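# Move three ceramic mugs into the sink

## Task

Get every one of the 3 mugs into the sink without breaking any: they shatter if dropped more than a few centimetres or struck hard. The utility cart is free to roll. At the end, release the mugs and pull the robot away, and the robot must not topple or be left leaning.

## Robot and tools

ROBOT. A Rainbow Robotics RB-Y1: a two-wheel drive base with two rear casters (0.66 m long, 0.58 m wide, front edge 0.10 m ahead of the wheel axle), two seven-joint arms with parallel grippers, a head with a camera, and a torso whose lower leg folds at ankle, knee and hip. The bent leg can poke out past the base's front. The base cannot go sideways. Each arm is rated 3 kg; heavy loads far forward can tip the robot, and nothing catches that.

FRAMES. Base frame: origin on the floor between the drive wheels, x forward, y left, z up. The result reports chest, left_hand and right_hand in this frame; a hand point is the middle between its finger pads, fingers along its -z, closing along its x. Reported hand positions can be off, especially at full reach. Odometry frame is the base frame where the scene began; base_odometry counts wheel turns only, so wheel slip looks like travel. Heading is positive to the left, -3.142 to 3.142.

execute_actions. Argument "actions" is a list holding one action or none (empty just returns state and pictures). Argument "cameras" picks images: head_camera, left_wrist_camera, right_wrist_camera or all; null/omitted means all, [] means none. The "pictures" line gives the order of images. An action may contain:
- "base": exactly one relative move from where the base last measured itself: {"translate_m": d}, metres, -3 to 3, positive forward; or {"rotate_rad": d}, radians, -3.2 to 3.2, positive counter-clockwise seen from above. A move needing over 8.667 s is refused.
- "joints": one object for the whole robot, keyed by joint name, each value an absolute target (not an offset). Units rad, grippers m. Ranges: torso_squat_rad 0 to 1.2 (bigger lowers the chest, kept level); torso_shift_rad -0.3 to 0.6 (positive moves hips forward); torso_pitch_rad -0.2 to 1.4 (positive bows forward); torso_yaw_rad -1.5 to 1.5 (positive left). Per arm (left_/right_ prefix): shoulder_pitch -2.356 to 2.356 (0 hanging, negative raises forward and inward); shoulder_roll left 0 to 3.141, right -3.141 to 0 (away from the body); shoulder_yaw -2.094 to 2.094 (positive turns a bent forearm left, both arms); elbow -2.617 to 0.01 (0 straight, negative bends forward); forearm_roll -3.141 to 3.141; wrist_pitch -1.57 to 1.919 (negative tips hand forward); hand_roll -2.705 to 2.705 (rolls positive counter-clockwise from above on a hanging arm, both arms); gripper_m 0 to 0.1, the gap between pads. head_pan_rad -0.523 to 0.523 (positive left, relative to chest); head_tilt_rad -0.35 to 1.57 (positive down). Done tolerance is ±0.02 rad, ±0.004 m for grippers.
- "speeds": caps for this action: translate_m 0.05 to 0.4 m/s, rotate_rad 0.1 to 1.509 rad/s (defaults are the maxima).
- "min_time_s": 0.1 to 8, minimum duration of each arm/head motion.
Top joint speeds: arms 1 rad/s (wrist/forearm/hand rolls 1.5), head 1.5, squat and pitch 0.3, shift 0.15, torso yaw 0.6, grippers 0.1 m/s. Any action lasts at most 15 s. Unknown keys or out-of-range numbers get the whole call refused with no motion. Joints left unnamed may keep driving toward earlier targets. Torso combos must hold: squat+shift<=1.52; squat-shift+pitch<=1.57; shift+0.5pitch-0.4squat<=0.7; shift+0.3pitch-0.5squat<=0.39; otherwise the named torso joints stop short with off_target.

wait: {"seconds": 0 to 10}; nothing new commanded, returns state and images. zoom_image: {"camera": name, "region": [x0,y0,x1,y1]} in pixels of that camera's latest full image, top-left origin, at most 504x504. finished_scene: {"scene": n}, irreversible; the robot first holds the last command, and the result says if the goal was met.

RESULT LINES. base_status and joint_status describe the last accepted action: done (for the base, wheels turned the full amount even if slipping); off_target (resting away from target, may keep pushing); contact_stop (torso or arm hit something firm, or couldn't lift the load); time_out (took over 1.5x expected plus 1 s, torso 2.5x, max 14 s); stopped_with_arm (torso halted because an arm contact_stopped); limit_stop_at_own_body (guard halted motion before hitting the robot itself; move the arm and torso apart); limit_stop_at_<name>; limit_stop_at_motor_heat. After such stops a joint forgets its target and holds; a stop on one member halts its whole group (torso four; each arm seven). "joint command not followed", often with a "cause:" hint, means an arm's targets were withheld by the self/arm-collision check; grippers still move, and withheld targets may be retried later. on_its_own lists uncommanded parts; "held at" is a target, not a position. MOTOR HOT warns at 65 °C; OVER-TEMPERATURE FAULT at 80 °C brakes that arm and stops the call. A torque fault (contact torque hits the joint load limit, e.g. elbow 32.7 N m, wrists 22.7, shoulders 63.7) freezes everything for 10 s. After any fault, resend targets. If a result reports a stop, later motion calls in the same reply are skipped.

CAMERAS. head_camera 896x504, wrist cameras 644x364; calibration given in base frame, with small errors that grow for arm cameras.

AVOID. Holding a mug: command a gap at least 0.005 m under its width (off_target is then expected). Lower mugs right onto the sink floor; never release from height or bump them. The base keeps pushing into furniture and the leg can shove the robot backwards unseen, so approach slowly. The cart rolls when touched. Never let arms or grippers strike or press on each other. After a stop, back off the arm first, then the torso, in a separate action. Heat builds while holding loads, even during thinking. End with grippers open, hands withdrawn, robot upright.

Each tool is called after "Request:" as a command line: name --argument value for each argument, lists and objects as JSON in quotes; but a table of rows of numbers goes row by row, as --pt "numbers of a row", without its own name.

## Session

Request:
execute_actions --actions '[]'

Scene clock: 0.00 s.
base_odometry: x=+0.000 y=+0.000 heading=+0.000 (m, m, rad; odometry frame)
base_status: not commanded
joint_positions: torso_squat_rad=+0.350 torso_shift_rad=+0.000 torso_pitch_rad=+0.000 torso_yaw_rad=+0.000 left_shoulder_pitch_rad=+0.004 left_shoulder_roll_rad=+0.047 left_shoulder_yaw_rad=+0.025 left_elbow_rad=-0.230 left_forearm_roll_rad=-0.020 left_wrist_pitch_rad=+0.034 left_hand_roll_rad=-0.019 left_gripper_m=+0.099 right_shoulder_pitch_rad=+0.007 right_shoulder_roll_rad=-0.032 right_shoulder_yaw_rad=+0.017 right_elbow_rad=-0.222 right_forearm_roll_rad=-0.007 right_wrist_pitch_rad=-0.035 right_hand_roll_rad=-0.006 right_gripper_m=+0.099 head_pan_rad=+0.000 head_tilt_rad=+0.401
joint_status: not commanded
chest: x=-0.2278 y=+0.0003 z=+1.2474 quat_wxyz=(+1.000, +0.000, +0.000, +0.000) (m; base frame)
left_hand: x=-0.1268 y=+0.2589 z=+0.5695 quat_wxyz=(+0.995, +0.027, -0.095, -0.009) (m; base frame)
right_hand: x=-0.1174 y=-0.2421 z=+0.5714 quat_wxyz=(+0.992, -0.014, -0.125, +0.003) (m; base frame)
pictures: head_camera, left_wrist_camera, right_wrist_camera
camera_calibration (this result's frames):
head_camera: T_world_to_cam=[[0.00875497, -0.998327, 0.0571608, -0.0817368], [-0.39625, -0.055947, -0.916436, 1.30839], [0.918101, -0.0146266, -0.396077, 0.709679], [0, 0, 0, 1]] pos_world=[-0.132389, 0.00198096, 1.48482]
left_wrist_camera: T_world_to_cam=[[0.986526, 0.0134707, 0.163048, 0.0238965], [-0.0896843, -0.788992, 0.607822, -0.126419], [0.136831, -0.614256, -0.777153, 0.709407], [0, 0, 0, 1]] pos_world=[-0.131981, 0.335692, 0.624262]
right_wrist_camera: T_world_to_cam=[[-0.965602, 0.026967, -0.258623, 0.0447422], [-0.129909, 0.811552, 0.569655, -0.106258], [0.225248, 0.583657, -0.780133, 0.700565], [0, 0, 0, 1]] pos_world=[-0.128401, -0.323863, 0.618636]
Images, in order (width x height): head_camera 896x504, left_wrist_camera 644x364, right_wrist_camera 644x364.

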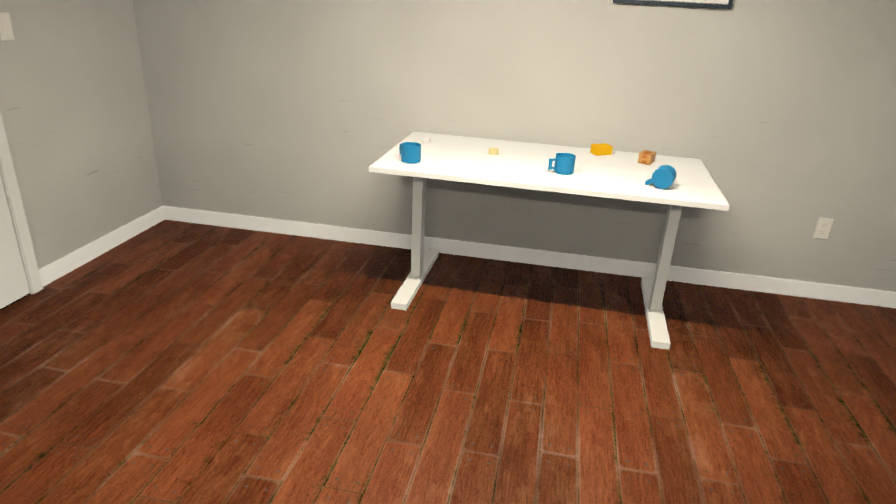

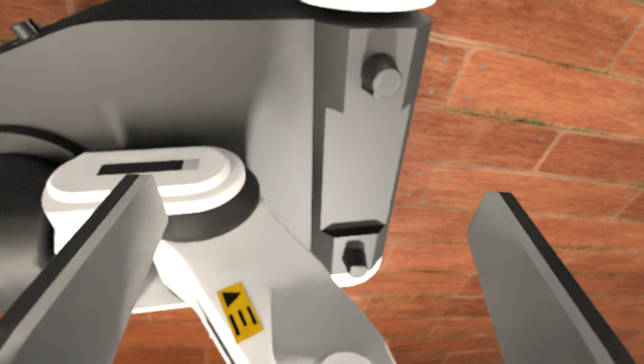

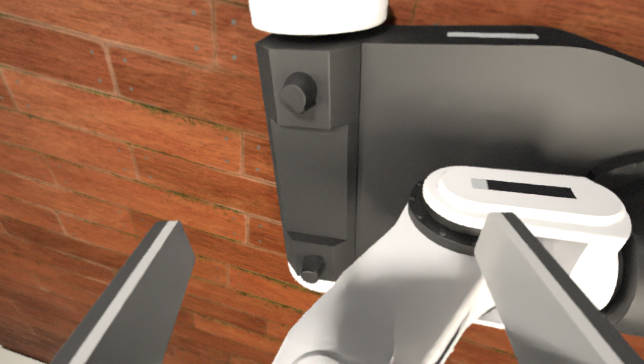

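Request:
zoom_image --camera "head_camera" --region '[530, 130, 730, 210]'

Request:
zoom_image --camera "head_camera" --region '[370, 120, 470, 180]'

Region (530, 130, 730, 210) of head_camera's 896x504 image, scaled by 2.520, with more detail than that image has; it fills the top 202 rows of this view, and the rest is white.

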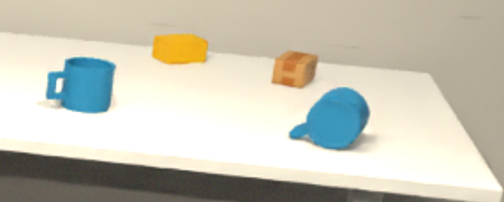

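Region (370, 120, 470, 180) of head_camera's 896x504 image, scaled by 5.040, with more detail than that image has; it fills the top 302 rows of this view, and the rest is white.

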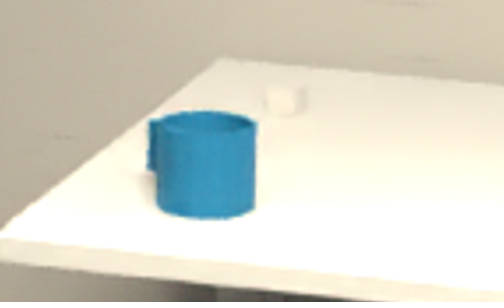

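Request:
execute_actions --actions '[{"base": {"rotate_rad": -0.342}, "joints": {"torso_squat_rad": 0.1, "torso_shift_rad": 0.2, "torso_pitch_rad": 0.3, "head_tilt_rad": 0.35, "head_pan_rad": 0.15, "right_elbow_rad": -2.19, "left_elbow_rad": -2.19, "right_shoulder_pitch_rad": -0.24, "left_shoulder_pitch_rad": -0.24, "right_shoulder_roll_rad": -0.02, "left_shoulder_roll_rad": 0.02, "right_shoulder_yaw_rad": -0.08, "left_shoulder_yaw_rad": 0.08, "right_wrist_pitch_rad": 1.77, "left_wrist_pitch_rad": 1.77, "right_hand_roll_rad": 1.57, "left_hand_roll_rad": 0, "left_forearm_roll_rad": 0, "right_forearm_roll_rad": 0, "left_gripper_m": 0.1, "right_gripper_m": 0.1}}]' --cameras '[]'

Request:
execute_actions --actions '[{"base": {"translate_m": 1.88}}]' --cameras '["head_camera"]'

Scene clock: 62.43 s.
base_odometry: x=+0.000 y=+0.000 heading=-0.341 (m, m, rad; odometry frame)
base_status: done
joint_positions: torso_squat_rad=+0.100 torso_shift_rad=+0.200 torso_pitch_rad=+0.300 torso_yaw_rad=+0.000 left_shoulder_pitch_rad=-0.240 left_shoulder_roll_rad=+0.020 left_shoulder_yaw_rad=+0.080 left_elbow_rad=-2.190 left_forearm_roll_rad=+0.000 left_wrist_pitch_rad=+1.770 left_hand_roll_rad=+0.000 left_gripper_m=+0.099 right_shoulder_pitch_rad=-0.240 right_shoulder_roll_rad=-0.020 right_shoulder_yaw_rad=-0.080 right_elbow_rad=-2.190 right_forearm_roll_rad=+0.000 right_wrist_pitch_rad=+1.770 right_hand_roll_rad=+1.570 right_gripper_m=+0.099 head_pan_rad=+0.150 head_tilt_rad=+0.350
joint_status: all done
chest: x=+0.0019 y=+0.0003 z=+1.2587 quat_wxyz=(+0.989, +0.000, +0.149, +0.000) (m; base frame)
left_hand: x=+0.3497 y=+0.2234 z=+0.9472 quat_wxyz=(+0.985, +0.005, -0.173, -0.002) (m; base frame)
right_hand: x=+0.3493 y=-0.2233 z=+0.9472 quat_wxyz=(+0.695, -0.126, -0.118, +0.698) (m; base frame)
pictures: none
No camera images: the call's "cameras" was empty. Leave "cameras" out to get every camera's image.

Scene clock: 68.70 s.
base_odometry: x=+1.772 y=-0.629 heading=-0.341 (m, m, rad; odometry frame)
base_status: done
joint_positions: torso_squat_rad=+0.100 torso_shift_rad=+0.200 torso_pitch_rad=+0.300 torso_yaw_rad=+0.000 left_shoulder_pitch_rad=-0.240 left_shoulder_roll_rad=+0.020 left_shoulder_yaw_rad=+0.080 left_elbow_rad=-2.190 left_forearm_roll_rad=+0.000 left_wrist_pitch_rad=+1.770 left_hand_roll_rad=+0.000 left_gripper_m=+0.099 right_shoulder_pitch_rad=-0.240 right_shoulder_roll_rad=-0.020 right_shoulder_yaw_rad=-0.080 right_elbow_rad=-2.190 right_forearm_roll_rad=+0.000 right_wrist_pitch_rad=+1.770 right_hand_roll_rad=+1.570 right_gripper_m=+0.099 head_pan_rad=+0.150 head_tilt_rad=+0.350
joint_status: not commanded
chest: x=+0.0018 y=+0.0003 z=+1.2587 quat_wxyz=(+0.989, +0.000, +0.149, +0.000) (m; base frame)
left_hand: x=+0.3497 y=+0.2234 z=+0.9473 quat_wxyz=(+0.985, +0.005, -0.173, -0.003) (m; base frame)
right_hand: x=+0.3494 y=-0.2233 z=+0.9473 quat_wxyz=(+0.695, -0.126, -0.118, +0.698) (m; base frame)
pictures: head_camera
camera_calibration (this result's frames):
head_camera: T_world_to_cam=[[0.165312, -0.986199, 0.00911135, -0.0274923], [-0.598548, -0.107666, -0.793819, 1.25825], [0.783845, 0.125774, -0.608086, 0.760818], [0, 0, 0, 1]] pos_world=[0.161304, 0.0126662, 1.46172]
Images, in order (width x height): head_camera 896x504.

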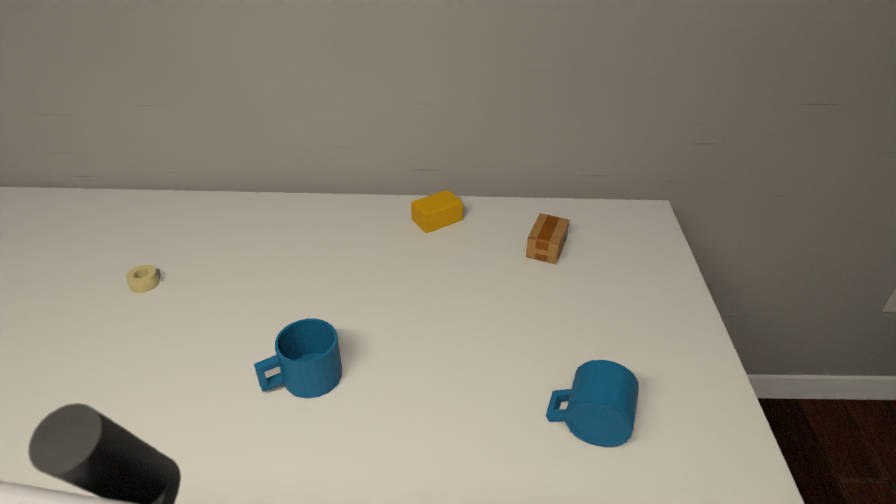

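Request:
zoom_image --camera "head_camera" --region '[245, 300, 365, 420]'

Request:
zoom_image --camera "head_camera" --region '[535, 345, 655, 465]'

Region (245, 300, 365, 420) of head_camera's 896x504 image, scaled by 4.200, with more detail than that image has.

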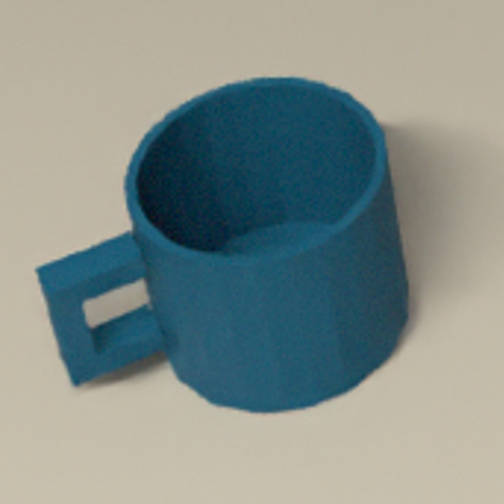

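Region (535, 345, 655, 465) of head_camera's 896x504 image, scaled by 4.200, with more detail than that image has.

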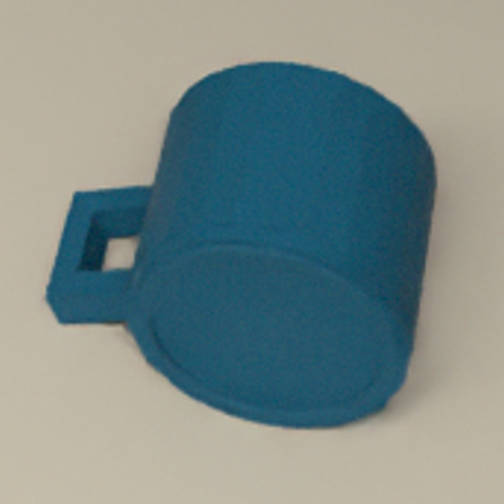

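Request:
execute_actions --actions '[{"base": {"rotate_rad": 0.136}, "joints": {"head_tilt_rad": 0.75, "head_pan_rad": 0, "left_shoulder_pitch_rad": -0.498, "left_shoulder_roll_rad": 0.078, "left_shoulder_yaw_rad": 0.371, "left_elbow_rad": -1.669, "left_wrist_pitch_rad": 1.851, "left_hand_roll_rad": 0.4, "right_shoulder_pitch_rad": -0.407, "right_shoulder_roll_rad": -0.026, "right_shoulder_yaw_rad": -0.124, "right_elbow_rad": -1.792, "right_wrist_pitch_rad": 1.877, "right_hand_roll_rad": -0.31}}]' --cameras '[]'

Request:
execute_actions --actions '[{"base": {"translate_m": 0.395}, "speeds": {"translate_m": 0.3}}]'

Scene clock: 140.67 s.
base_odometry: x=+1.772 y=-0.629 heading=-0.206 (m, m, rad; odometry frame)
base_status: done
joint_positions: torso_squat_rad=+0.100 torso_shift_rad=+0.200 torso_pitch_rad=+0.300 torso_yaw_rad=+0.000 left_shoulder_pitch_rad=-0.498 left_shoulder_roll_rad=+0.078 left_shoulder_yaw_rad=+0.371 left_elbow_rad=-1.669 left_forearm_roll_rad=+0.000 left_wrist_pitch_rad=+1.851 left_hand_roll_rad=+0.400 left_gripper_m=+0.099 right_shoulder_pitch_rad=-0.407 right_shoulder_roll_rad=-0.026 right_shoulder_yaw_rad=-0.124 right_elbow_rad=-1.792 right_forearm_roll_rad=+0.000 right_wrist_pitch_rad=+1.877 right_hand_roll_rad=-0.310 right_gripper_m=+0.099 head_pan_rad=+0.000 head_tilt_rad=+0.750
joint_status: all done
chest: x=+0.0018 y=+0.0003 z=+1.2587 quat_wxyz=(+0.989, +0.000, +0.149, +0.000) (m; base frame)
left_hand: x=+0.3535 y=+0.2900 z=+0.8799 quat_wxyz=(+0.954, +0.000, +0.000, +0.300) (m; base frame)
right_hand: x=+0.3329 y=-0.2163 z=+0.8797 quat_wxyz=(+0.989, +0.000, +0.000, -0.149) (m; base frame)
pictures: none
No camera images: the call's "cameras" was empty. Leave "cameras" out to get every camera's image.

Scene clock: 143.30 s.
base_odometry: x=+2.158 y=-0.710 heading=-0.206 (m, m, rad; odometry frame)
base_status: done
joint_positions: torso_squat_rad=+0.100 torso_shift_rad=+0.200 torso_pitch_rad=+0.300 torso_yaw_rad=+0.000 left_shoulder_pitch_rad=-0.498 left_shoulder_roll_rad=+0.078 left_shoulder_yaw_rad=+0.371 left_elbow_rad=-1.669 left_forearm_roll_rad=+0.000 left_wrist_pitch_rad=+1.851 left_hand_roll_rad=+0.400 left_gripper_m=+0.099 right_shoulder_pitch_rad=-0.407 right_shoulder_roll_rad=-0.026 right_shoulder_yaw_rad=-0.124 right_elbow_rad=-1.792 right_forearm_roll_rad=+0.000 right_wrist_pitch_rad=+1.877 right_hand_roll_rad=-0.310 right_gripper_m=+0.099 head_pan_rad=+0.000 head_tilt_rad=+0.750
joint_status: not commanded
chest: x=+0.0018 y=+0.0003 z=+1.2587 quat_wxyz=(+0.989, +0.000, +0.149, +0.000) (m; base frame)
left_hand: x=+0.3537 y=+0.2899 z=+0.8800 quat_wxyz=(+0.954, +0.000, +0.000, +0.300) (m; base frame)
right_hand: x=+0.3330 y=-0.2163 z=+0.8798 quat_wxyz=(+0.989, +0.000, +0.000, -0.149) (m; base frame)
pictures: head_camera, left_wrist_camera, right_wrist_camera
camera_calibration (this result's frames):
head_camera: T_world_to_cam=[[0.0417267, -0.998335, 0.0398303, -0.0617019], [-0.869821, -0.0559123, -0.490189, 0.842226], [0.4916, -0.0141913, -0.870706, 1.16388], [0, 0, 0, 1]] pos_world=[0.162998, 0.00200851, 1.4287]
left_wrist_camera: T_world_to_cam=[[0.798983, 0.600701, -0.0280009, -0.436963], [0.469011, -0.593329, 0.654208, -0.542684], [0.37637, -0.535834, -0.755796, 0.777766], [0, 0, 0, 1]] pos_world=[0.310923, 0.357248, 0.930625]
right_wrist_camera: T_world_to_cam=[[-0.944528, 0.328252, -0.0108614, 0.39883], [0.254988, 0.753756, 0.605667, -0.416694], [0.206998, 0.5693, -0.795644, 0.841246], [0, 0, 0, 1]] pos_world=[0.308821, -0.295752, 0.926042]
Images, in order (width x height): head_camera 896x504, left_wrist_camera 644x364, right_wrist_camera 644x364.

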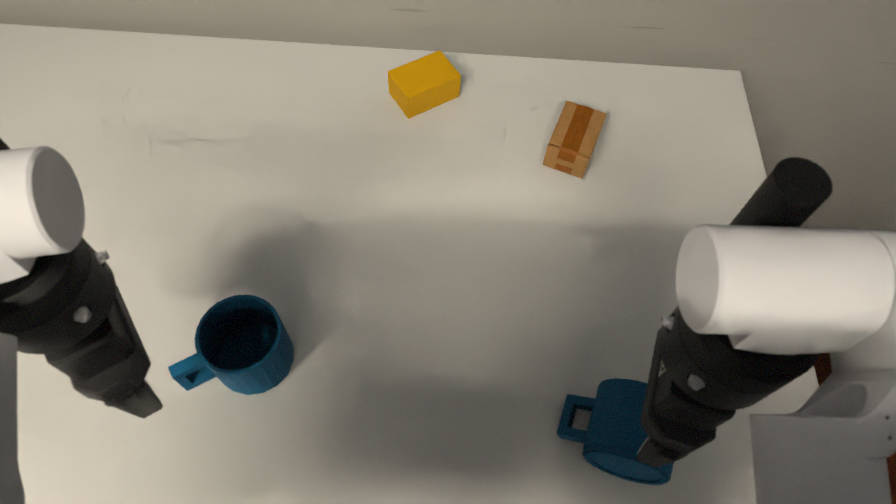

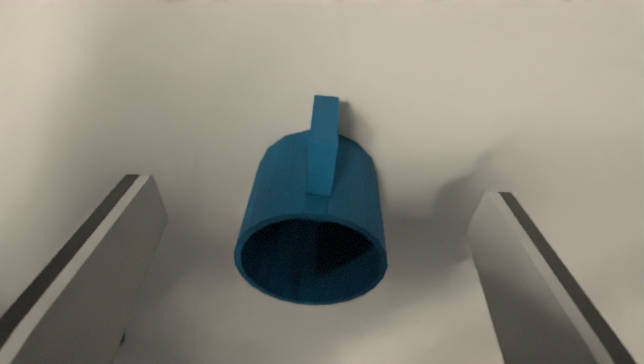

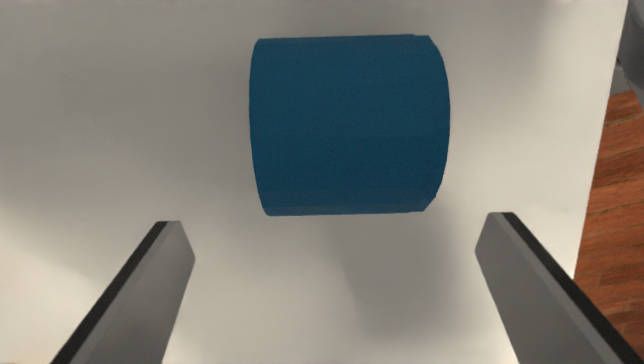

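Request:
execute_actions --actions '[{"joints": {"left_shoulder_pitch_rad": -0.505, "left_shoulder_roll_rad": 0.08, "left_shoulder_yaw_rad": 0.373, "left_elbow_rad": -1.306, "left_wrist_pitch_rad": 1.4945, "right_shoulder_pitch_rad": -0.36, "right_shoulder_roll_rad": -0.021, "right_shoulder_yaw_rad": -0.109, "right_elbow_rad": -1.768, "right_wrist_pitch_rad": 1.807}, "min_time_s": 1.0}]' --cameras '["left_wrist_camera", "right_wrist_camera"]'

Scene clock: 188.80 s.
base_odometry: x=+2.158 y=-0.710 heading=-0.206 (m, m, rad; odometry frame)
base_status: not commanded
joint_positions: torso_squat_rad=+0.100 torso_shift_rad=+0.200 torso_pitch_rad=+0.300 torso_yaw_rad=+0.000 left_shoulder_pitch_rad=-0.505 left_shoulder_roll_rad=+0.080 left_shoulder_yaw_rad=+0.373 left_elbow_rad=-1.306 left_forearm_roll_rad=+0.000 left_wrist_pitch_rad=+1.495 left_hand_roll_rad=+0.400 left_gripper_m=+0.099 right_shoulder_pitch_rad=-0.360 right_shoulder_roll_rad=-0.021 right_shoulder_yaw_rad=-0.109 right_elbow_rad=-1.768 right_forearm_roll_rad=+0.000 right_wrist_pitch_rad=+1.807 right_hand_roll_rad=-0.310 right_gripper_m=+0.099 head_pan_rad=+0.000 head_tilt_rad=+0.750
joint_status: all done
chest: x=+0.0018 y=+0.0003 z=+1.2587 quat_wxyz=(+0.989, +0.000, +0.149, +0.000) (m; base frame)
left_hand: x=+0.3539 y=+0.2897 z=+0.7892 quat_wxyz=(+0.954, +0.000, +0.000, +0.300) (m; base frame)
right_hand: x=+0.3238 y=-0.2170 z=+0.8602 quat_wxyz=(+0.989, +0.000, -0.001, -0.149) (m; base frame)
pictures: left_wrist_camera, right_wrist_camera
camera_calibration (this result's frames):
left_wrist_camera: T_world_to_cam=[[0.798945, 0.600744, -0.0281581, -0.439419], [0.468919, -0.592944, 0.654624, -0.483922], [0.376566, -0.536213, -0.75543, 0.708657], [0, 0, 0, 1]] pos_world=[0.311136, 0.357031, 0.839755]
right_wrist_camera: T_world_to_cam=[[-0.94423, 0.329048, -0.0125505, 0.391744], [0.254698, 0.753971, 0.605521, -0.401703], [0.208709, 0.568555, -0.79573, 0.827332], [0, 0, 0, 1]] pos_world=[0.299538, -0.296414, 0.906489]
Images, in order (width x height): left_wrist_camera 644x364, right_wrist_camera 644x364.

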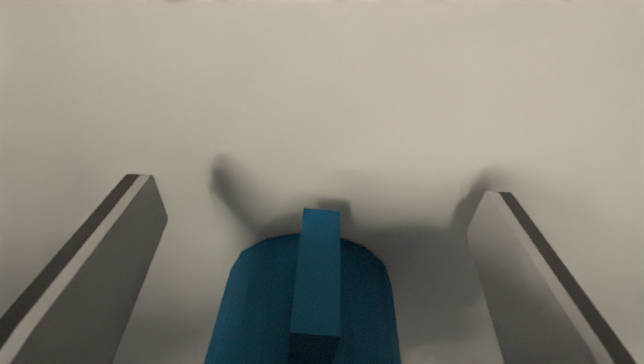

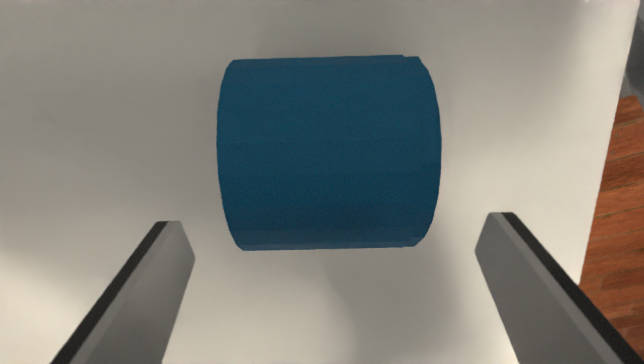

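Request:
execute_actions --actions '[]'

Scene clock: 234.40 s.
base_odometry: x=+2.158 y=-0.710 heading=-0.206 (m, m, rad; odometry frame)
base_status: not commanded
joint_positions: torso_squat_rad=+0.100 torso_shift_rad=+0.200 torso_pitch_rad=+0.300 torso_yaw_rad=+0.000 left_shoulder_pitch_rad=-0.505 left_shoulder_roll_rad=+0.080 left_shoulder_yaw_rad=+0.373 left_elbow_rad=-1.306 left_forearm_roll_rad=+0.000 left_wrist_pitch_rad=+1.495 left_hand_roll_rad=+0.400 left_gripper_m=+0.099 right_shoulder_pitch_rad=-0.360 right_shoulder_roll_rad=-0.021 right_shoulder_yaw_rad=-0.109 right_elbow_rad=-1.768 right_forearm_roll_rad=+0.000 right_wrist_pitch_rad=+1.807 right_hand_roll_rad=-0.310 right_gripper_m=+0.099 head_pan_rad=+0.000 head_tilt_rad=+0.750
joint_status: all done
chest: x=+0.0018 y=+0.0003 z=+1.2587 quat_wxyz=(+0.989, +0.000, +0.149, +0.000) (m; base frame)
left_hand: x=+0.3539 y=+0.2897 z=+0.7892 quat_wxyz=(+0.954, +0.000, +0.000, +0.300) (m; base frame)
right_hand: x=+0.3238 y=-0.2170 z=+0.8602 quat_wxyz=(+0.989, +0.000, -0.001, -0.149) (m; base frame)
pictures: head_camera, left_wrist_camera, right_wrist_camera
camera_calibration (this result's frames):
head_camera: T_world_to_cam=[[0.0417312, -0.998335, 0.0398279, -0.061699], [-0.869821, -0.055915, -0.490189, 0.842226], [0.4916, -0.014187, -0.870706, 1.16388], [0, 0, 0, 1]] pos_world=[0.162998, 0.0020087, 1.4287]
left_wrist_camera: T_world_to_cam=[[0.798945, 0.600744, -0.0281577, -0.43942], [0.468918, -0.592944, 0.654625, -0.483923], [0.376566, -0.536213, -0.755429, 0.708656], [0, 0, 0, 1]] pos_world=[0.311137, 0.357031, 0.839755]
right_wrist_camera: T_world_to_cam=[[-0.94423, 0.329048, -0.0125509, 0.391745], [0.254698, 0.753972, 0.605521, -0.401702], [0.208709, 0.568555, -0.79573, 0.827332], [0, 0, 0, 1]] pos_world=[0.299538, -0.296414, 0.906489]
Images, in order (width x height): head_camera 896x504, left_wrist_camera 644x364, right_wrist_camera 644x364.

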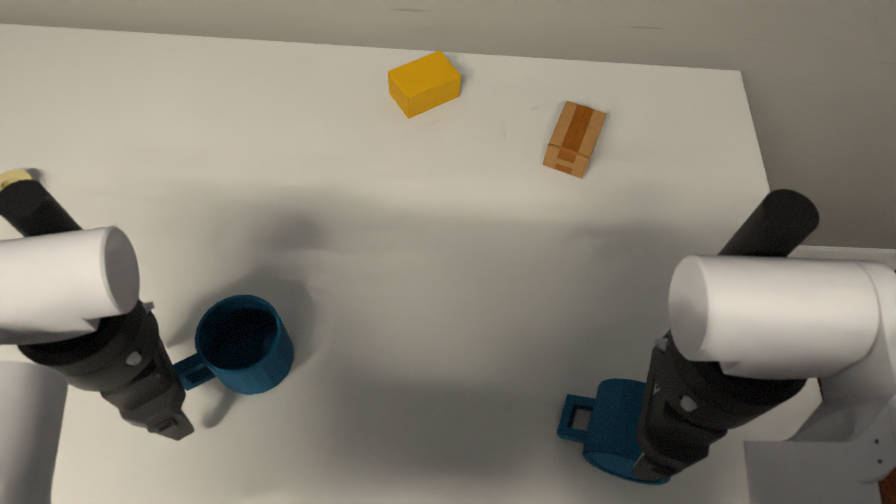

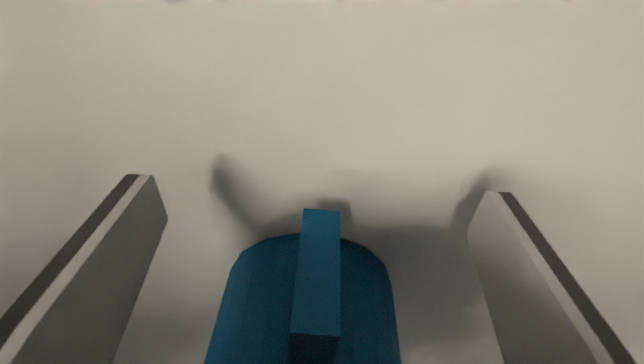

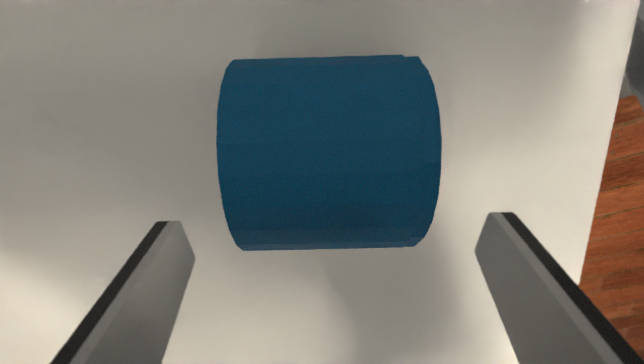

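Request:
execute_actions --actions '[{"joints":{"left_shoulder_pitch_rad":-0.696,"left_shoulder_roll_rad":0.075,"left_shoulder_yaw_rad":0.217,"left_elbow_rad":-1.0545,"left_wrist_pitch_rad":1.420,"left_hand_roll_rad":0.611,"right_elbow_rad":-1.535,"right_wrist_pitch_rad":1.5745},"min_time_s":1.5}]'

Scene clock: 251.67 s.
base_odometry: x=+2.158 y=-0.710 heading=-0.206 (m, m, rad; odometry frame)
base_status: not commanded
joint_positions: torso_squat_rad=+0.100 torso_shift_rad=+0.200 torso_pitch_rad=+0.300 torso_yaw_rad=+0.000 left_shoulder_pitch_rad=-0.696 left_shoulder_roll_rad=+0.075 left_shoulder_yaw_rad=+0.217 left_elbow_rad=-1.055 left_forearm_roll_rad=+0.000 left_wrist_pitch_rad=+1.420 left_hand_roll_rad=+0.611 left_gripper_m=+0.099 right_shoulder_pitch_rad=-0.360 right_shoulder_roll_rad=-0.021 right_shoulder_yaw_rad=-0.109 right_elbow_rad=-1.535 right_forearm_roll_rad=+0.000 right_wrist_pitch_rad=+1.575 right_hand_roll_rad=-0.310 right_gripper_m=+0.099 head_pan_rad=+0.000 head_tilt_rad=+0.750
joint_status: all done
chest: x=+0.0018 y=+0.0003 z=+1.2587 quat_wxyz=(+0.989, +0.000, +0.149, +0.000) (m; base frame)
left_hand: x=+0.4015 y=+0.2185 z=+0.7887 quat_wxyz=(+0.954, +0.000, +0.000, +0.299) (m; base frame)
right_hand: x=+0.3237 y=-0.2171 z=+0.8003 quat_wxyz=(+0.989, +0.000, +0.000, -0.149) (m; base frame)
pictures: head_camera, left_wrist_camera, right_wrist_camera
camera_calibration (this result's frames):
head_camera: T_world_to_cam=[[0.0417312, -0.998335, 0.0398279, -0.061699], [-0.869821, -0.055915, -0.490189, 0.842226], [0.4916, -0.0141869, -0.870706, 1.16388], [0, 0, 0, 1]] pos_world=[0.162998, 0.00200862, 1.4287]
left_wrist_camera: T_world_to_cam=[[0.800643, 0.598439, -0.0290028, -0.434204], [0.468042, -0.594499, 0.653841, -0.546799], [0.374042, -0.537068, -0.756076, 0.653916], [0, 0, 0, 1]] pos_world=[0.358975, 0.28597, 0.839336]
right_wrist_camera: T_world_to_cam=[[-0.944243, 0.329029, -0.0120366, 0.3905], [0.255003, 0.753952, 0.605417, -0.365367], [0.208275, 0.568592, -0.795817, 0.77988], [0, 0, 0, 1]] pos_world=[0.299467, -0.29645, 0.846541]
Images, in order (width x height): head_camera 896x504, left_wrist_camera 644x364, right_wrist_camera 644x364.

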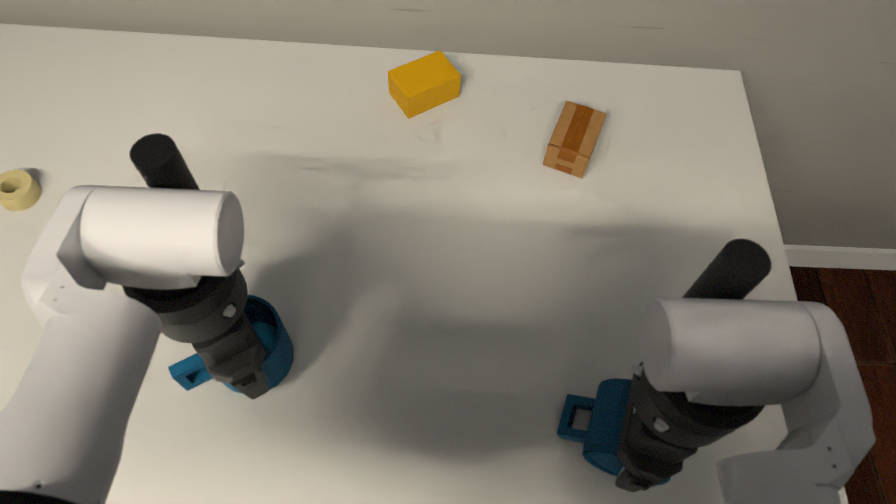

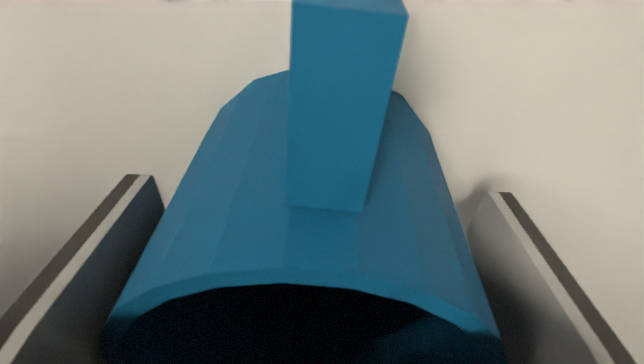

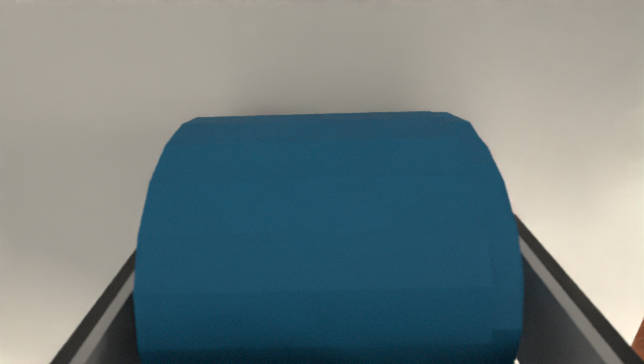

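Request:
execute_actions --actions '[{"joints":{"left_shoulder_pitch_rad":-0.725,"left_shoulder_roll_rad":0.073,"left_shoulder_yaw_rad":0.195,"left_elbow_rad":-1.012,"left_wrist_pitch_rad":1.406,"left_hand_roll_rad":0.641,"right_gripper_m":0.065},"min_time_s":0.6}]' --cameras '["left_wrist_camera","right_wrist_camera"]'

Scene clock: 282.53 s.
base_odometry: x=+2.158 y=-0.710 heading=-0.206 (m, m, rad; odometry frame)
base_status: not commanded
joint_positions: torso_squat_rad=+0.100 torso_shift_rad=+0.200 torso_pitch_rad=+0.300 torso_yaw_rad=+0.000 left_shoulder_pitch_rad=-0.725 left_shoulder_roll_rad=+0.073 left_shoulder_yaw_rad=+0.195 left_elbow_rad=-1.012 left_forearm_roll_rad=+0.000 left_wrist_pitch_rad=+1.406 left_hand_roll_rad=+0.641 left_gripper_m=+0.099 right_shoulder_pitch_rad=-0.360 right_shoulder_roll_rad=-0.021 right_shoulder_yaw_rad=-0.109 right_elbow_rad=-1.535 right_forearm_roll_rad=+0.000 right_wrist_pitch_rad=+1.575 right_hand_roll_rad=-0.310 right_gripper_m=+0.079 head_pan_rad=+0.000 head_tilt_rad=+0.750
joint_status: right_gripper_m off_target (ended at +0.079, target +0.065); the others done
chest: x=+0.0018 y=+0.0003 z=+1.2587 quat_wxyz=(+0.989, +0.000, +0.149, +0.000) (m; base frame)
left_hand: x=+0.4064 y=+0.2090 z=+0.7883 quat_wxyz=(+0.954, +0.002, +0.000, +0.298) (m; base frame)
right_hand: x=+0.3237 y=-0.2170 z=+0.8003 quat_wxyz=(+0.989, +0.000, +0.000, -0.149) (m; base frame)
pictures: left_wrist_camera, right_wrist_camera
camera_calibration (this result's frames):
left_wrist_camera: T_world_to_cam=[[0.800945, 0.59809, -0.0278437, -0.433417], [0.468693, -0.597365, 0.650755, -0.551762], [0.372577, -0.534269, -0.758777, 0.648818], [0, 0, 0, 1]] pos_world=[0.364015, 0.276263, 0.839302]
right_wrist_camera: T_world_to_cam=[[-0.944246, 0.329022, -0.0120408, 0.3905], [0.254992, 0.753947, 0.605428, -0.365378], [0.208277, 0.568602, -0.795809, 0.779868], [0, 0, 0, 1]] pos_world=[0.299468, -0.296442, 0.846538]
Images, in order (width x height): left_wrist_camera 644x364, right_wrist_camera 644x364.

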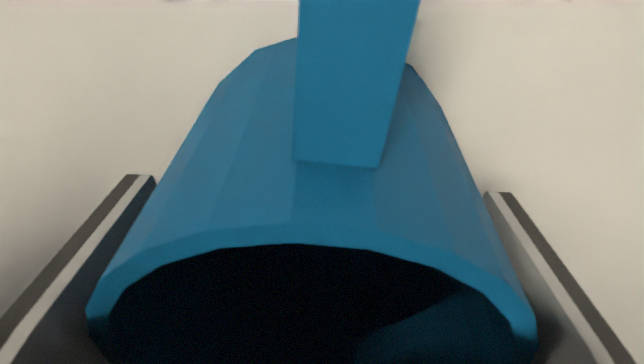

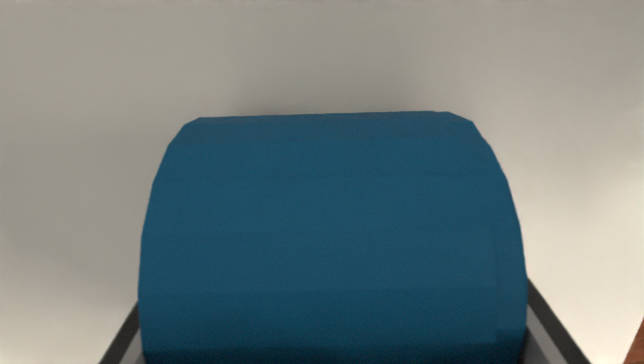

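Centred. Close left.

Request:
execute_actions --actions '[{"joints":{"left_gripper_m":0.075}}]' --cameras '["left_wrist_camera"]'

Scene clock: 287.17 s.
base_odometry: x=+2.158 y=-0.710 heading=-0.206 (m, m, rad; odometry frame)
base_status: not commanded
joint_positions: torso_squat_rad=+0.100 torso_shift_rad=+0.200 torso_pitch_rad=+0.300 torso_yaw_rad=+0.000 left_shoulder_pitch_rad=-0.725 left_shoulder_roll_rad=+0.073 left_shoulder_yaw_rad=+0.195 left_elbow_rad=-1.012 left_forearm_roll_rad=+0.000 left_wrist_pitch_rad=+1.406 left_hand_roll_rad=+0.641 left_gripper_m=+0.090 right_shoulder_pitch_rad=-0.360 right_shoulder_roll_rad=-0.021 right_shoulder_yaw_rad=-0.109 right_elbow_rad=-1.535 right_forearm_roll_rad=+0.000 right_wrist_pitch_rad=+1.575 right_hand_roll_rad=-0.310 right_gripper_m=+0.079 head_pan_rad=+0.000 head_tilt_rad=+0.750
joint_status: left_gripper_m off_target (ended at +0.090, target +0.075)
chest: x=+0.0018 y=+0.0003 z=+1.2587 quat_wxyz=(+0.989, +0.000, +0.149, +0.000) (m; base frame)
left_hand: x=+0.4064 y=+0.2090 z=+0.7884 quat_wxyz=(+0.954, +0.002, +0.000, +0.298) (m; base frame)
right_hand: x=+0.3237 y=-0.2170 z=+0.8003 quat_wxyz=(+0.989, +0.000, +0.000, -0.149) (m; base frame)
pictures: left_wrist_camera
camera_calibration (this result's frames):
left_wrist_camera: T_world_to_cam=[[0.800964, 0.598068, -0.0277753, -0.433494], [0.468614, -0.597368, 0.650809, -0.551816], [0.372636, -0.534291, -0.758733, 0.648756], [0, 0, 0, 1]] pos_world=[0.364052, 0.276246, 0.839319]
Images, in order (width x height): left_wrist_camera 644x364.

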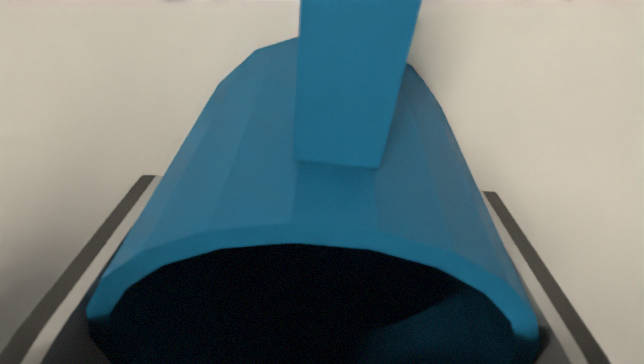

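Request:
execute_actions --actions '[{"joints":{"left_shoulder_pitch_rad":-0.624,"left_shoulder_roll_rad":0.062,"left_shoulder_yaw_rad":0.201,"left_elbow_rad":-1.967,"left_wrist_pitch_rad":1.89,"right_shoulder_pitch_rad":-0.624,"right_shoulder_roll_rad":-0.062,"right_shoulder_yaw_rad":-0.201,"right_elbow_rad":-1.967,"right_wrist_pitch_rad":1.89},"min_time_s":1.6}]'

Scene clock: 303.40 s.
base_odometry: x=+2.158 y=-0.710 heading=-0.206 (m, m, rad; odometry frame)
base_status: not commanded
joint_positions: torso_squat_rad=+0.100 torso_shift_rad=+0.200 torso_pitch_rad=+0.300 torso_yaw_rad=+0.000 left_shoulder_pitch_rad=-0.624 left_shoulder_roll_rad=+0.062 left_shoulder_yaw_rad=+0.201 left_elbow_rad=-1.967 left_forearm_roll_rad=+0.000 left_wrist_pitch_rad=+1.890 left_hand_roll_rad=+0.641 left_gripper_m=+0.090 right_shoulder_pitch_rad=-0.623 right_shoulder_roll_rad=-0.062 right_shoulder_yaw_rad=-0.201 right_elbow_rad=-1.967 right_forearm_roll_rad=+0.000 right_wrist_pitch_rad=+1.890 right_hand_roll_rad=-0.310 right_gripper_m=+0.079 head_pan_rad=+0.000 head_tilt_rad=+0.750
joint_status: all done
chest: x=+0.0018 y=+0.0003 z=+1.2587 quat_wxyz=(+0.989, +0.000, +0.149, +0.000) (m; base frame)
left_hand: x=+0.4363 y=+0.2200 z=+1.0045 quat_wxyz=(+0.933, -0.058, -0.175, +0.309) (m; base frame)
right_hand: x=+0.4358 y=-0.2198 z=+1.0042 quat_wxyz=(+0.971, +0.028, -0.182, -0.152) (m; base frame)
pictures: head_camera, left_wrist_camera, right_wrist_camera
camera_calibration (this result's frames):
head_camera: T_world_to_cam=[[0.0417331, -0.998335, 0.0398282, -0.0616994], [-0.869832, -0.0559165, -0.490169, 0.842211], [0.491579, -0.0141876, -0.870717, 1.16388], [0, 0, 0, 1]] pos_world=[0.163017, 0.00200955, 1.42869]
left_wrist_camera: T_world_to_cam=[[0.737364, 0.624915, 0.256467, -0.721674], [0.216786, -0.578511, 0.786339, -0.730312], [0.639764, -0.524219, -0.562046, 0.491132], [0, 0, 0, 1]] pos_world=[0.37625, 0.285953, 1.0354]
right_wrist_camera: T_world_to_cam=[[-0.872737, 0.339294, -0.351013, 0.811144], [0.0262332, 0.750562, 0.660279, -0.471464], [0.487486, 0.567041, -0.663944, 0.66592], [0, 0, 0, 1]] pos_world=[0.395657, -0.298957, 1.03815]
Images, in order (width x height): head_camera 896x504, left_wrist_camera 644x364, right_wrist_camera 644x364.

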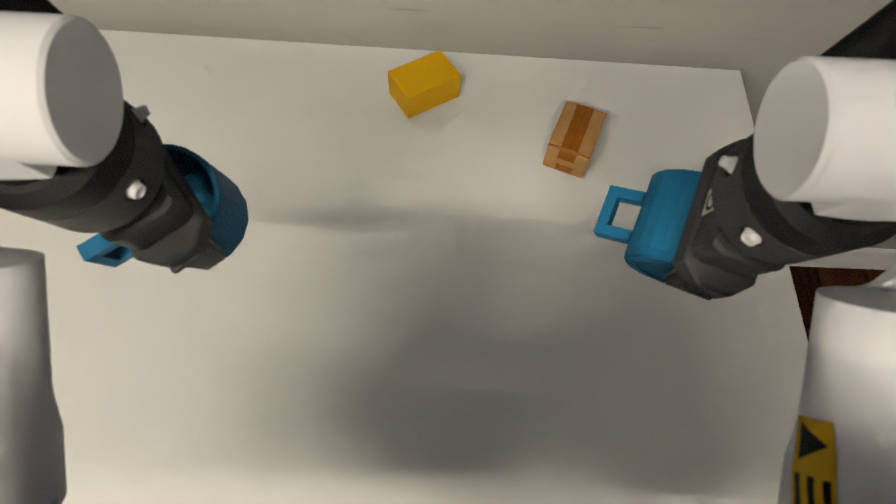

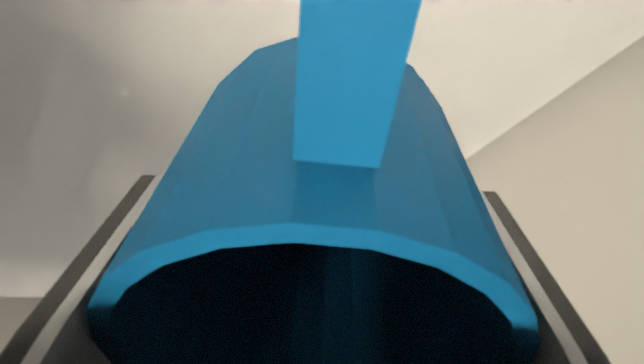

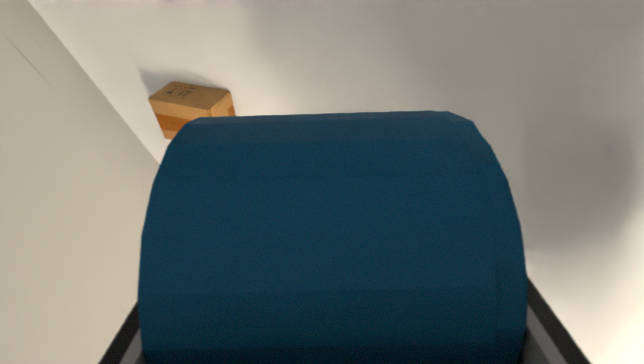

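Request:
execute_actions --actions '[{"base":{"translate_m":-0.65},"joints":{"head_tilt_rad":0.1,"head_pan_rad":0.5}}]' --cameras '["head_camera"]'

Scene clock: 309.17 s.
base_odometry: x=+1.522 y=-0.576 heading=-0.208 (m, m, rad; odometry frame)
base_status: done
joint_positions: torso_squat_rad=+0.100 torso_shift_rad=+0.200 torso_pitch_rad=+0.300 torso_yaw_rad=+0.000 left_shoulder_pitch_rad=-0.624 left_shoulder_roll_rad=+0.062 left_shoulder_yaw_rad=+0.201 left_elbow_rad=-1.967 left_forearm_roll_rad=+0.000 left_wrist_pitch_rad=+1.890 left_hand_roll_rad=+0.641 left_gripper_m=+0.090 right_shoulder_pitch_rad=-0.624 right_shoulder_roll_rad=-0.062 right_shoulder_yaw_rad=-0.201 right_elbow_rad=-1.967 right_forearm_roll_rad=+0.000 right_wrist_pitch_rad=+1.890 right_hand_roll_rad=-0.310 right_gripper_m=+0.079 head_pan_rad=+0.500 head_tilt_rad=+0.100
joint_status: all done
chest: x=+0.0019 y=+0.0003 z=+1.2587 quat_wxyz=(+0.989, +0.000, +0.150, +0.000) (m; base frame)
left_hand: x=+0.4362 y=+0.2200 z=+1.0043 quat_wxyz=(+0.933, -0.058, -0.175, +0.309) (m; base frame)
right_hand: x=+0.4359 y=-0.2198 z=+1.0042 quat_wxyz=(+0.971, +0.028, -0.182, -0.152) (m; base frame)
pictures: head_camera
camera_calibration (this result's frames):
head_camera: T_world_to_cam=[[0.467173, -0.880122, -0.0844671, 0.0827428], [-0.357613, -0.10072, -0.928422, 1.43278], [0.808618, 0.46394, -0.361797, 0.40314], [0, 0, 0, 1]] pos_world=[0.14774, 0.0301007, 1.48307]
Images, in order (width x height): head_camera 896x504.

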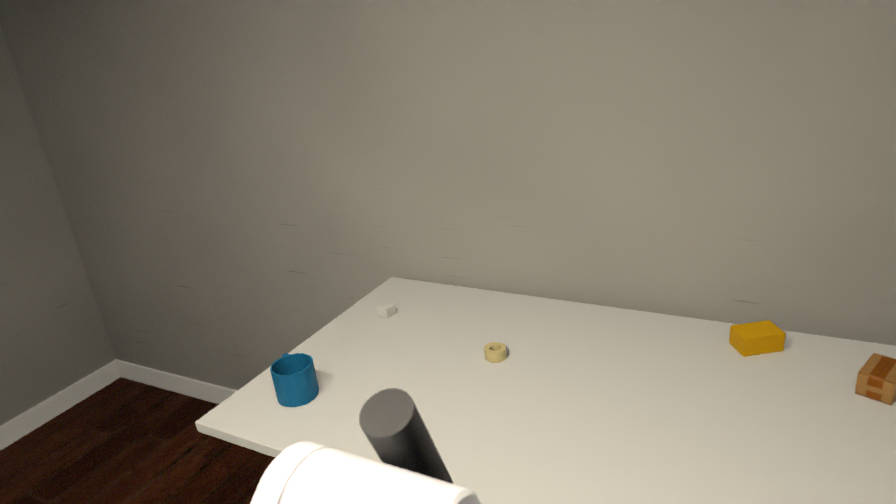

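Request:
execute_actions --actions '[{"base":{"rotate_rad":2.9},"joints":{"head_tilt_rad":0.0,"head_pan_rad":0.0}}]' --cameras '["head_camera"]'

Scene clock: 336.00 s.
base_odometry: x=+1.522 y=-0.576 heading=+2.691 (m, m, rad; odometry frame)
base_status: done
joint_positions: torso_squat_rad=+0.100 torso_shift_rad=+0.200 torso_pitch_rad=+0.300 torso_yaw_rad=+0.000 left_shoulder_pitch_rad=-0.624 left_shoulder_roll_rad=+0.062 left_shoulder_yaw_rad=+0.201 left_elbow_rad=-1.967 left_forearm_roll_rad=+0.000 left_wrist_pitch_rad=+1.890 left_hand_roll_rad=+0.641 left_gripper_m=+0.090 right_shoulder_pitch_rad=-0.624 right_shoulder_roll_rad=-0.062 right_shoulder_yaw_rad=-0.201 right_elbow_rad=-1.967 right_forearm_roll_rad=+0.000 right_wrist_pitch_rad=+1.890 right_hand_roll_rad=-0.310 right_gripper_m=+0.079 head_pan_rad=+0.000 head_tilt_rad=+0.000
joint_status: all done
chest: x=+0.0019 y=+0.0003 z=+1.2587 quat_wxyz=(+0.989, +0.000, +0.150, +0.000) (m; base frame)
left_hand: x=+0.4362 y=+0.2200 z=+1.0043 quat_wxyz=(+0.933, -0.058, -0.175, +0.309) (m; base frame)
right_hand: x=+0.4359 y=-0.2199 z=+1.0042 quat_wxyz=(+0.971, +0.028, -0.182, -0.152) (m; base frame)
pictures: head_camera
camera_calibration (this result's frames):
head_camera: T_world_to_cam=[[0.00327462, -0.998312, 0.0579901, -0.0847597], [-0.302469, -0.0562629, -0.951497, 1.46155], [0.953154, -0.0144244, -0.302143, 0.305288], [0, 0, 0, 1]] pos_world=[0.151364, 0.00201783, 1.48781]
Images, in order (width x height): head_camera 896x504.

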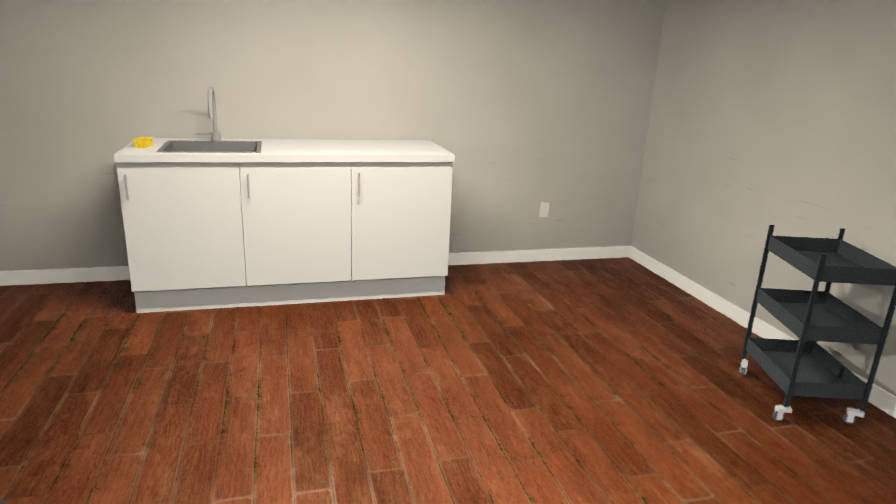

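Request:
zoom_image --camera "head_camera" --region '[90, 70, 490, 330]'

Region (90, 70, 490, 330) of head_camera's 896x504 image, scaled by 1.260, with more detail than that image has; it fills the top 328 rows of this view, and the rest is white.

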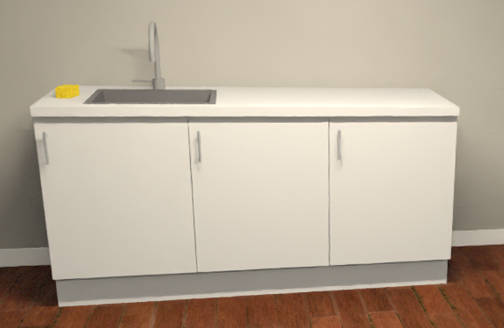

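Request:
execute_actions --actions '[{"base":{"rotate_rad":0.372}}]' --cameras '[]'

Request:
execute_actions --actions '[{"base":{"translate_m":2.45},"joints":{"head_tilt_rad":0.25,"left_hand_roll_rad":0.1,"right_hand_roll_rad":-0.1},"min_time_s":2}]' --cameras '["head_camera"]'

Scene clock: 358.87 s.
base_odometry: x=+1.522 y=-0.576 heading=+3.063 (m, m, rad; odometry frame)
base_status: done
joint_positions: torso_squat_rad=+0.100 torso_shift_rad=+0.200 torso_pitch_rad=+0.300 torso_yaw_rad=+0.000 left_shoulder_pitch_rad=-0.624 left_shoulder_roll_rad=+0.062 left_shoulder_yaw_rad=+0.201 left_elbow_rad=-1.967 left_forearm_roll_rad=+0.000 left_wrist_pitch_rad=+1.890 left_hand_roll_rad=+0.641 left_gripper_m=+0.090 right_shoulder_pitch_rad=-0.624 right_shoulder_roll_rad=-0.062 right_shoulder_yaw_rad=-0.201 right_elbow_rad=-1.967 right_forearm_roll_rad=+0.000 right_wrist_pitch_rad=+1.890 right_hand_roll_rad=-0.310 right_gripper_m=+0.079 head_pan_rad=+0.000 head_tilt_rad=+0.000
joint_status: not commanded
chest: x=+0.0019 y=+0.0003 z=+1.2587 quat_wxyz=(+0.989, +0.000, +0.150, +0.000) (m; base frame)
left_hand: x=+0.4362 y=+0.2200 z=+1.0043 quat_wxyz=(+0.933, -0.058, -0.175, +0.309) (m; base frame)
right_hand: x=+0.4359 y=-0.2199 z=+1.0042 quat_wxyz=(+0.971, +0.028, -0.182, -0.152) (m; base frame)
pictures: none
No camera images: the call's "cameras" was empty. Leave "cameras" out to get every camera's image.

Scene clock: 366.57 s.
base_odometry: x=-0.920 y=-0.383 heading=+3.062 (m, m, rad; odometry frame)
base_status: done
joint_positions: torso_squat_rad=+0.100 torso_shift_rad=+0.200 torso_pitch_rad=+0.300 torso_yaw_rad=+0.000 left_shoulder_pitch_rad=-0.624 left_shoulder_roll_rad=+0.062 left_shoulder_yaw_rad=+0.201 left_elbow_rad=-1.967 left_forearm_roll_rad=+0.000 left_wrist_pitch_rad=+1.890 left_hand_roll_rad=+0.100 left_gripper_m=+0.090 right_shoulder_pitch_rad=-0.624 right_shoulder_roll_rad=-0.062 right_shoulder_yaw_rad=-0.201 right_elbow_rad=-1.967 right_forearm_roll_rad=+0.000 right_wrist_pitch_rad=+1.890 right_hand_roll_rad=-0.100 right_gripper_m=+0.079 head_pan_rad=+0.000 head_tilt_rad=+0.250
joint_status: all done
chest: x=+0.0020 y=+0.0003 z=+1.2587 quat_wxyz=(+0.989, +0.000, +0.150, +0.000) (m; base frame)
left_hand: x=+0.4363 y=+0.2200 z=+1.0042 quat_wxyz=(+0.982, -0.009, -0.184, +0.049) (m; base frame)
right_hand: x=+0.4360 y=-0.2199 z=+1.0041 quat_wxyz=(+0.982, +0.009, -0.184, -0.049) (m; base frame)
pictures: head_camera
camera_calibration (this result's frames):
head_camera: T_world_to_cam=[[0.0174955, -0.99832, 0.0552353, -0.0819512], [-0.528566, -0.056128, -0.847035, 1.32936], [0.848712, -0.0143762, -0.52866, 0.640704], [0, 0, 0, 1]] pos_world=[0.160315, 0.00201177, 1.46926]
Images, in order (width x height): head_camera 896x504.

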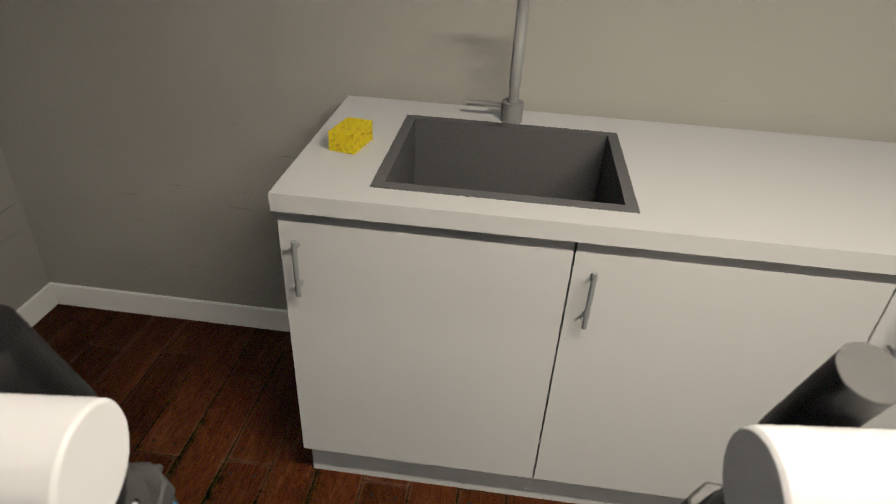

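Request:
zoom_image --camera "head_camera" --region '[360, 90, 660, 240]'

Region (360, 90, 660, 240) of head_camera's 896x504 image, scaled by 1.680, with more detail than that image has.

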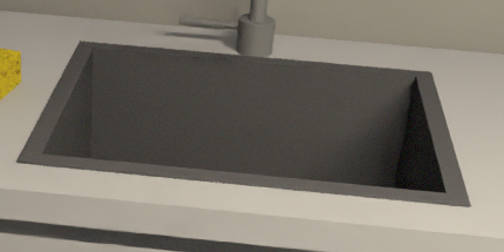

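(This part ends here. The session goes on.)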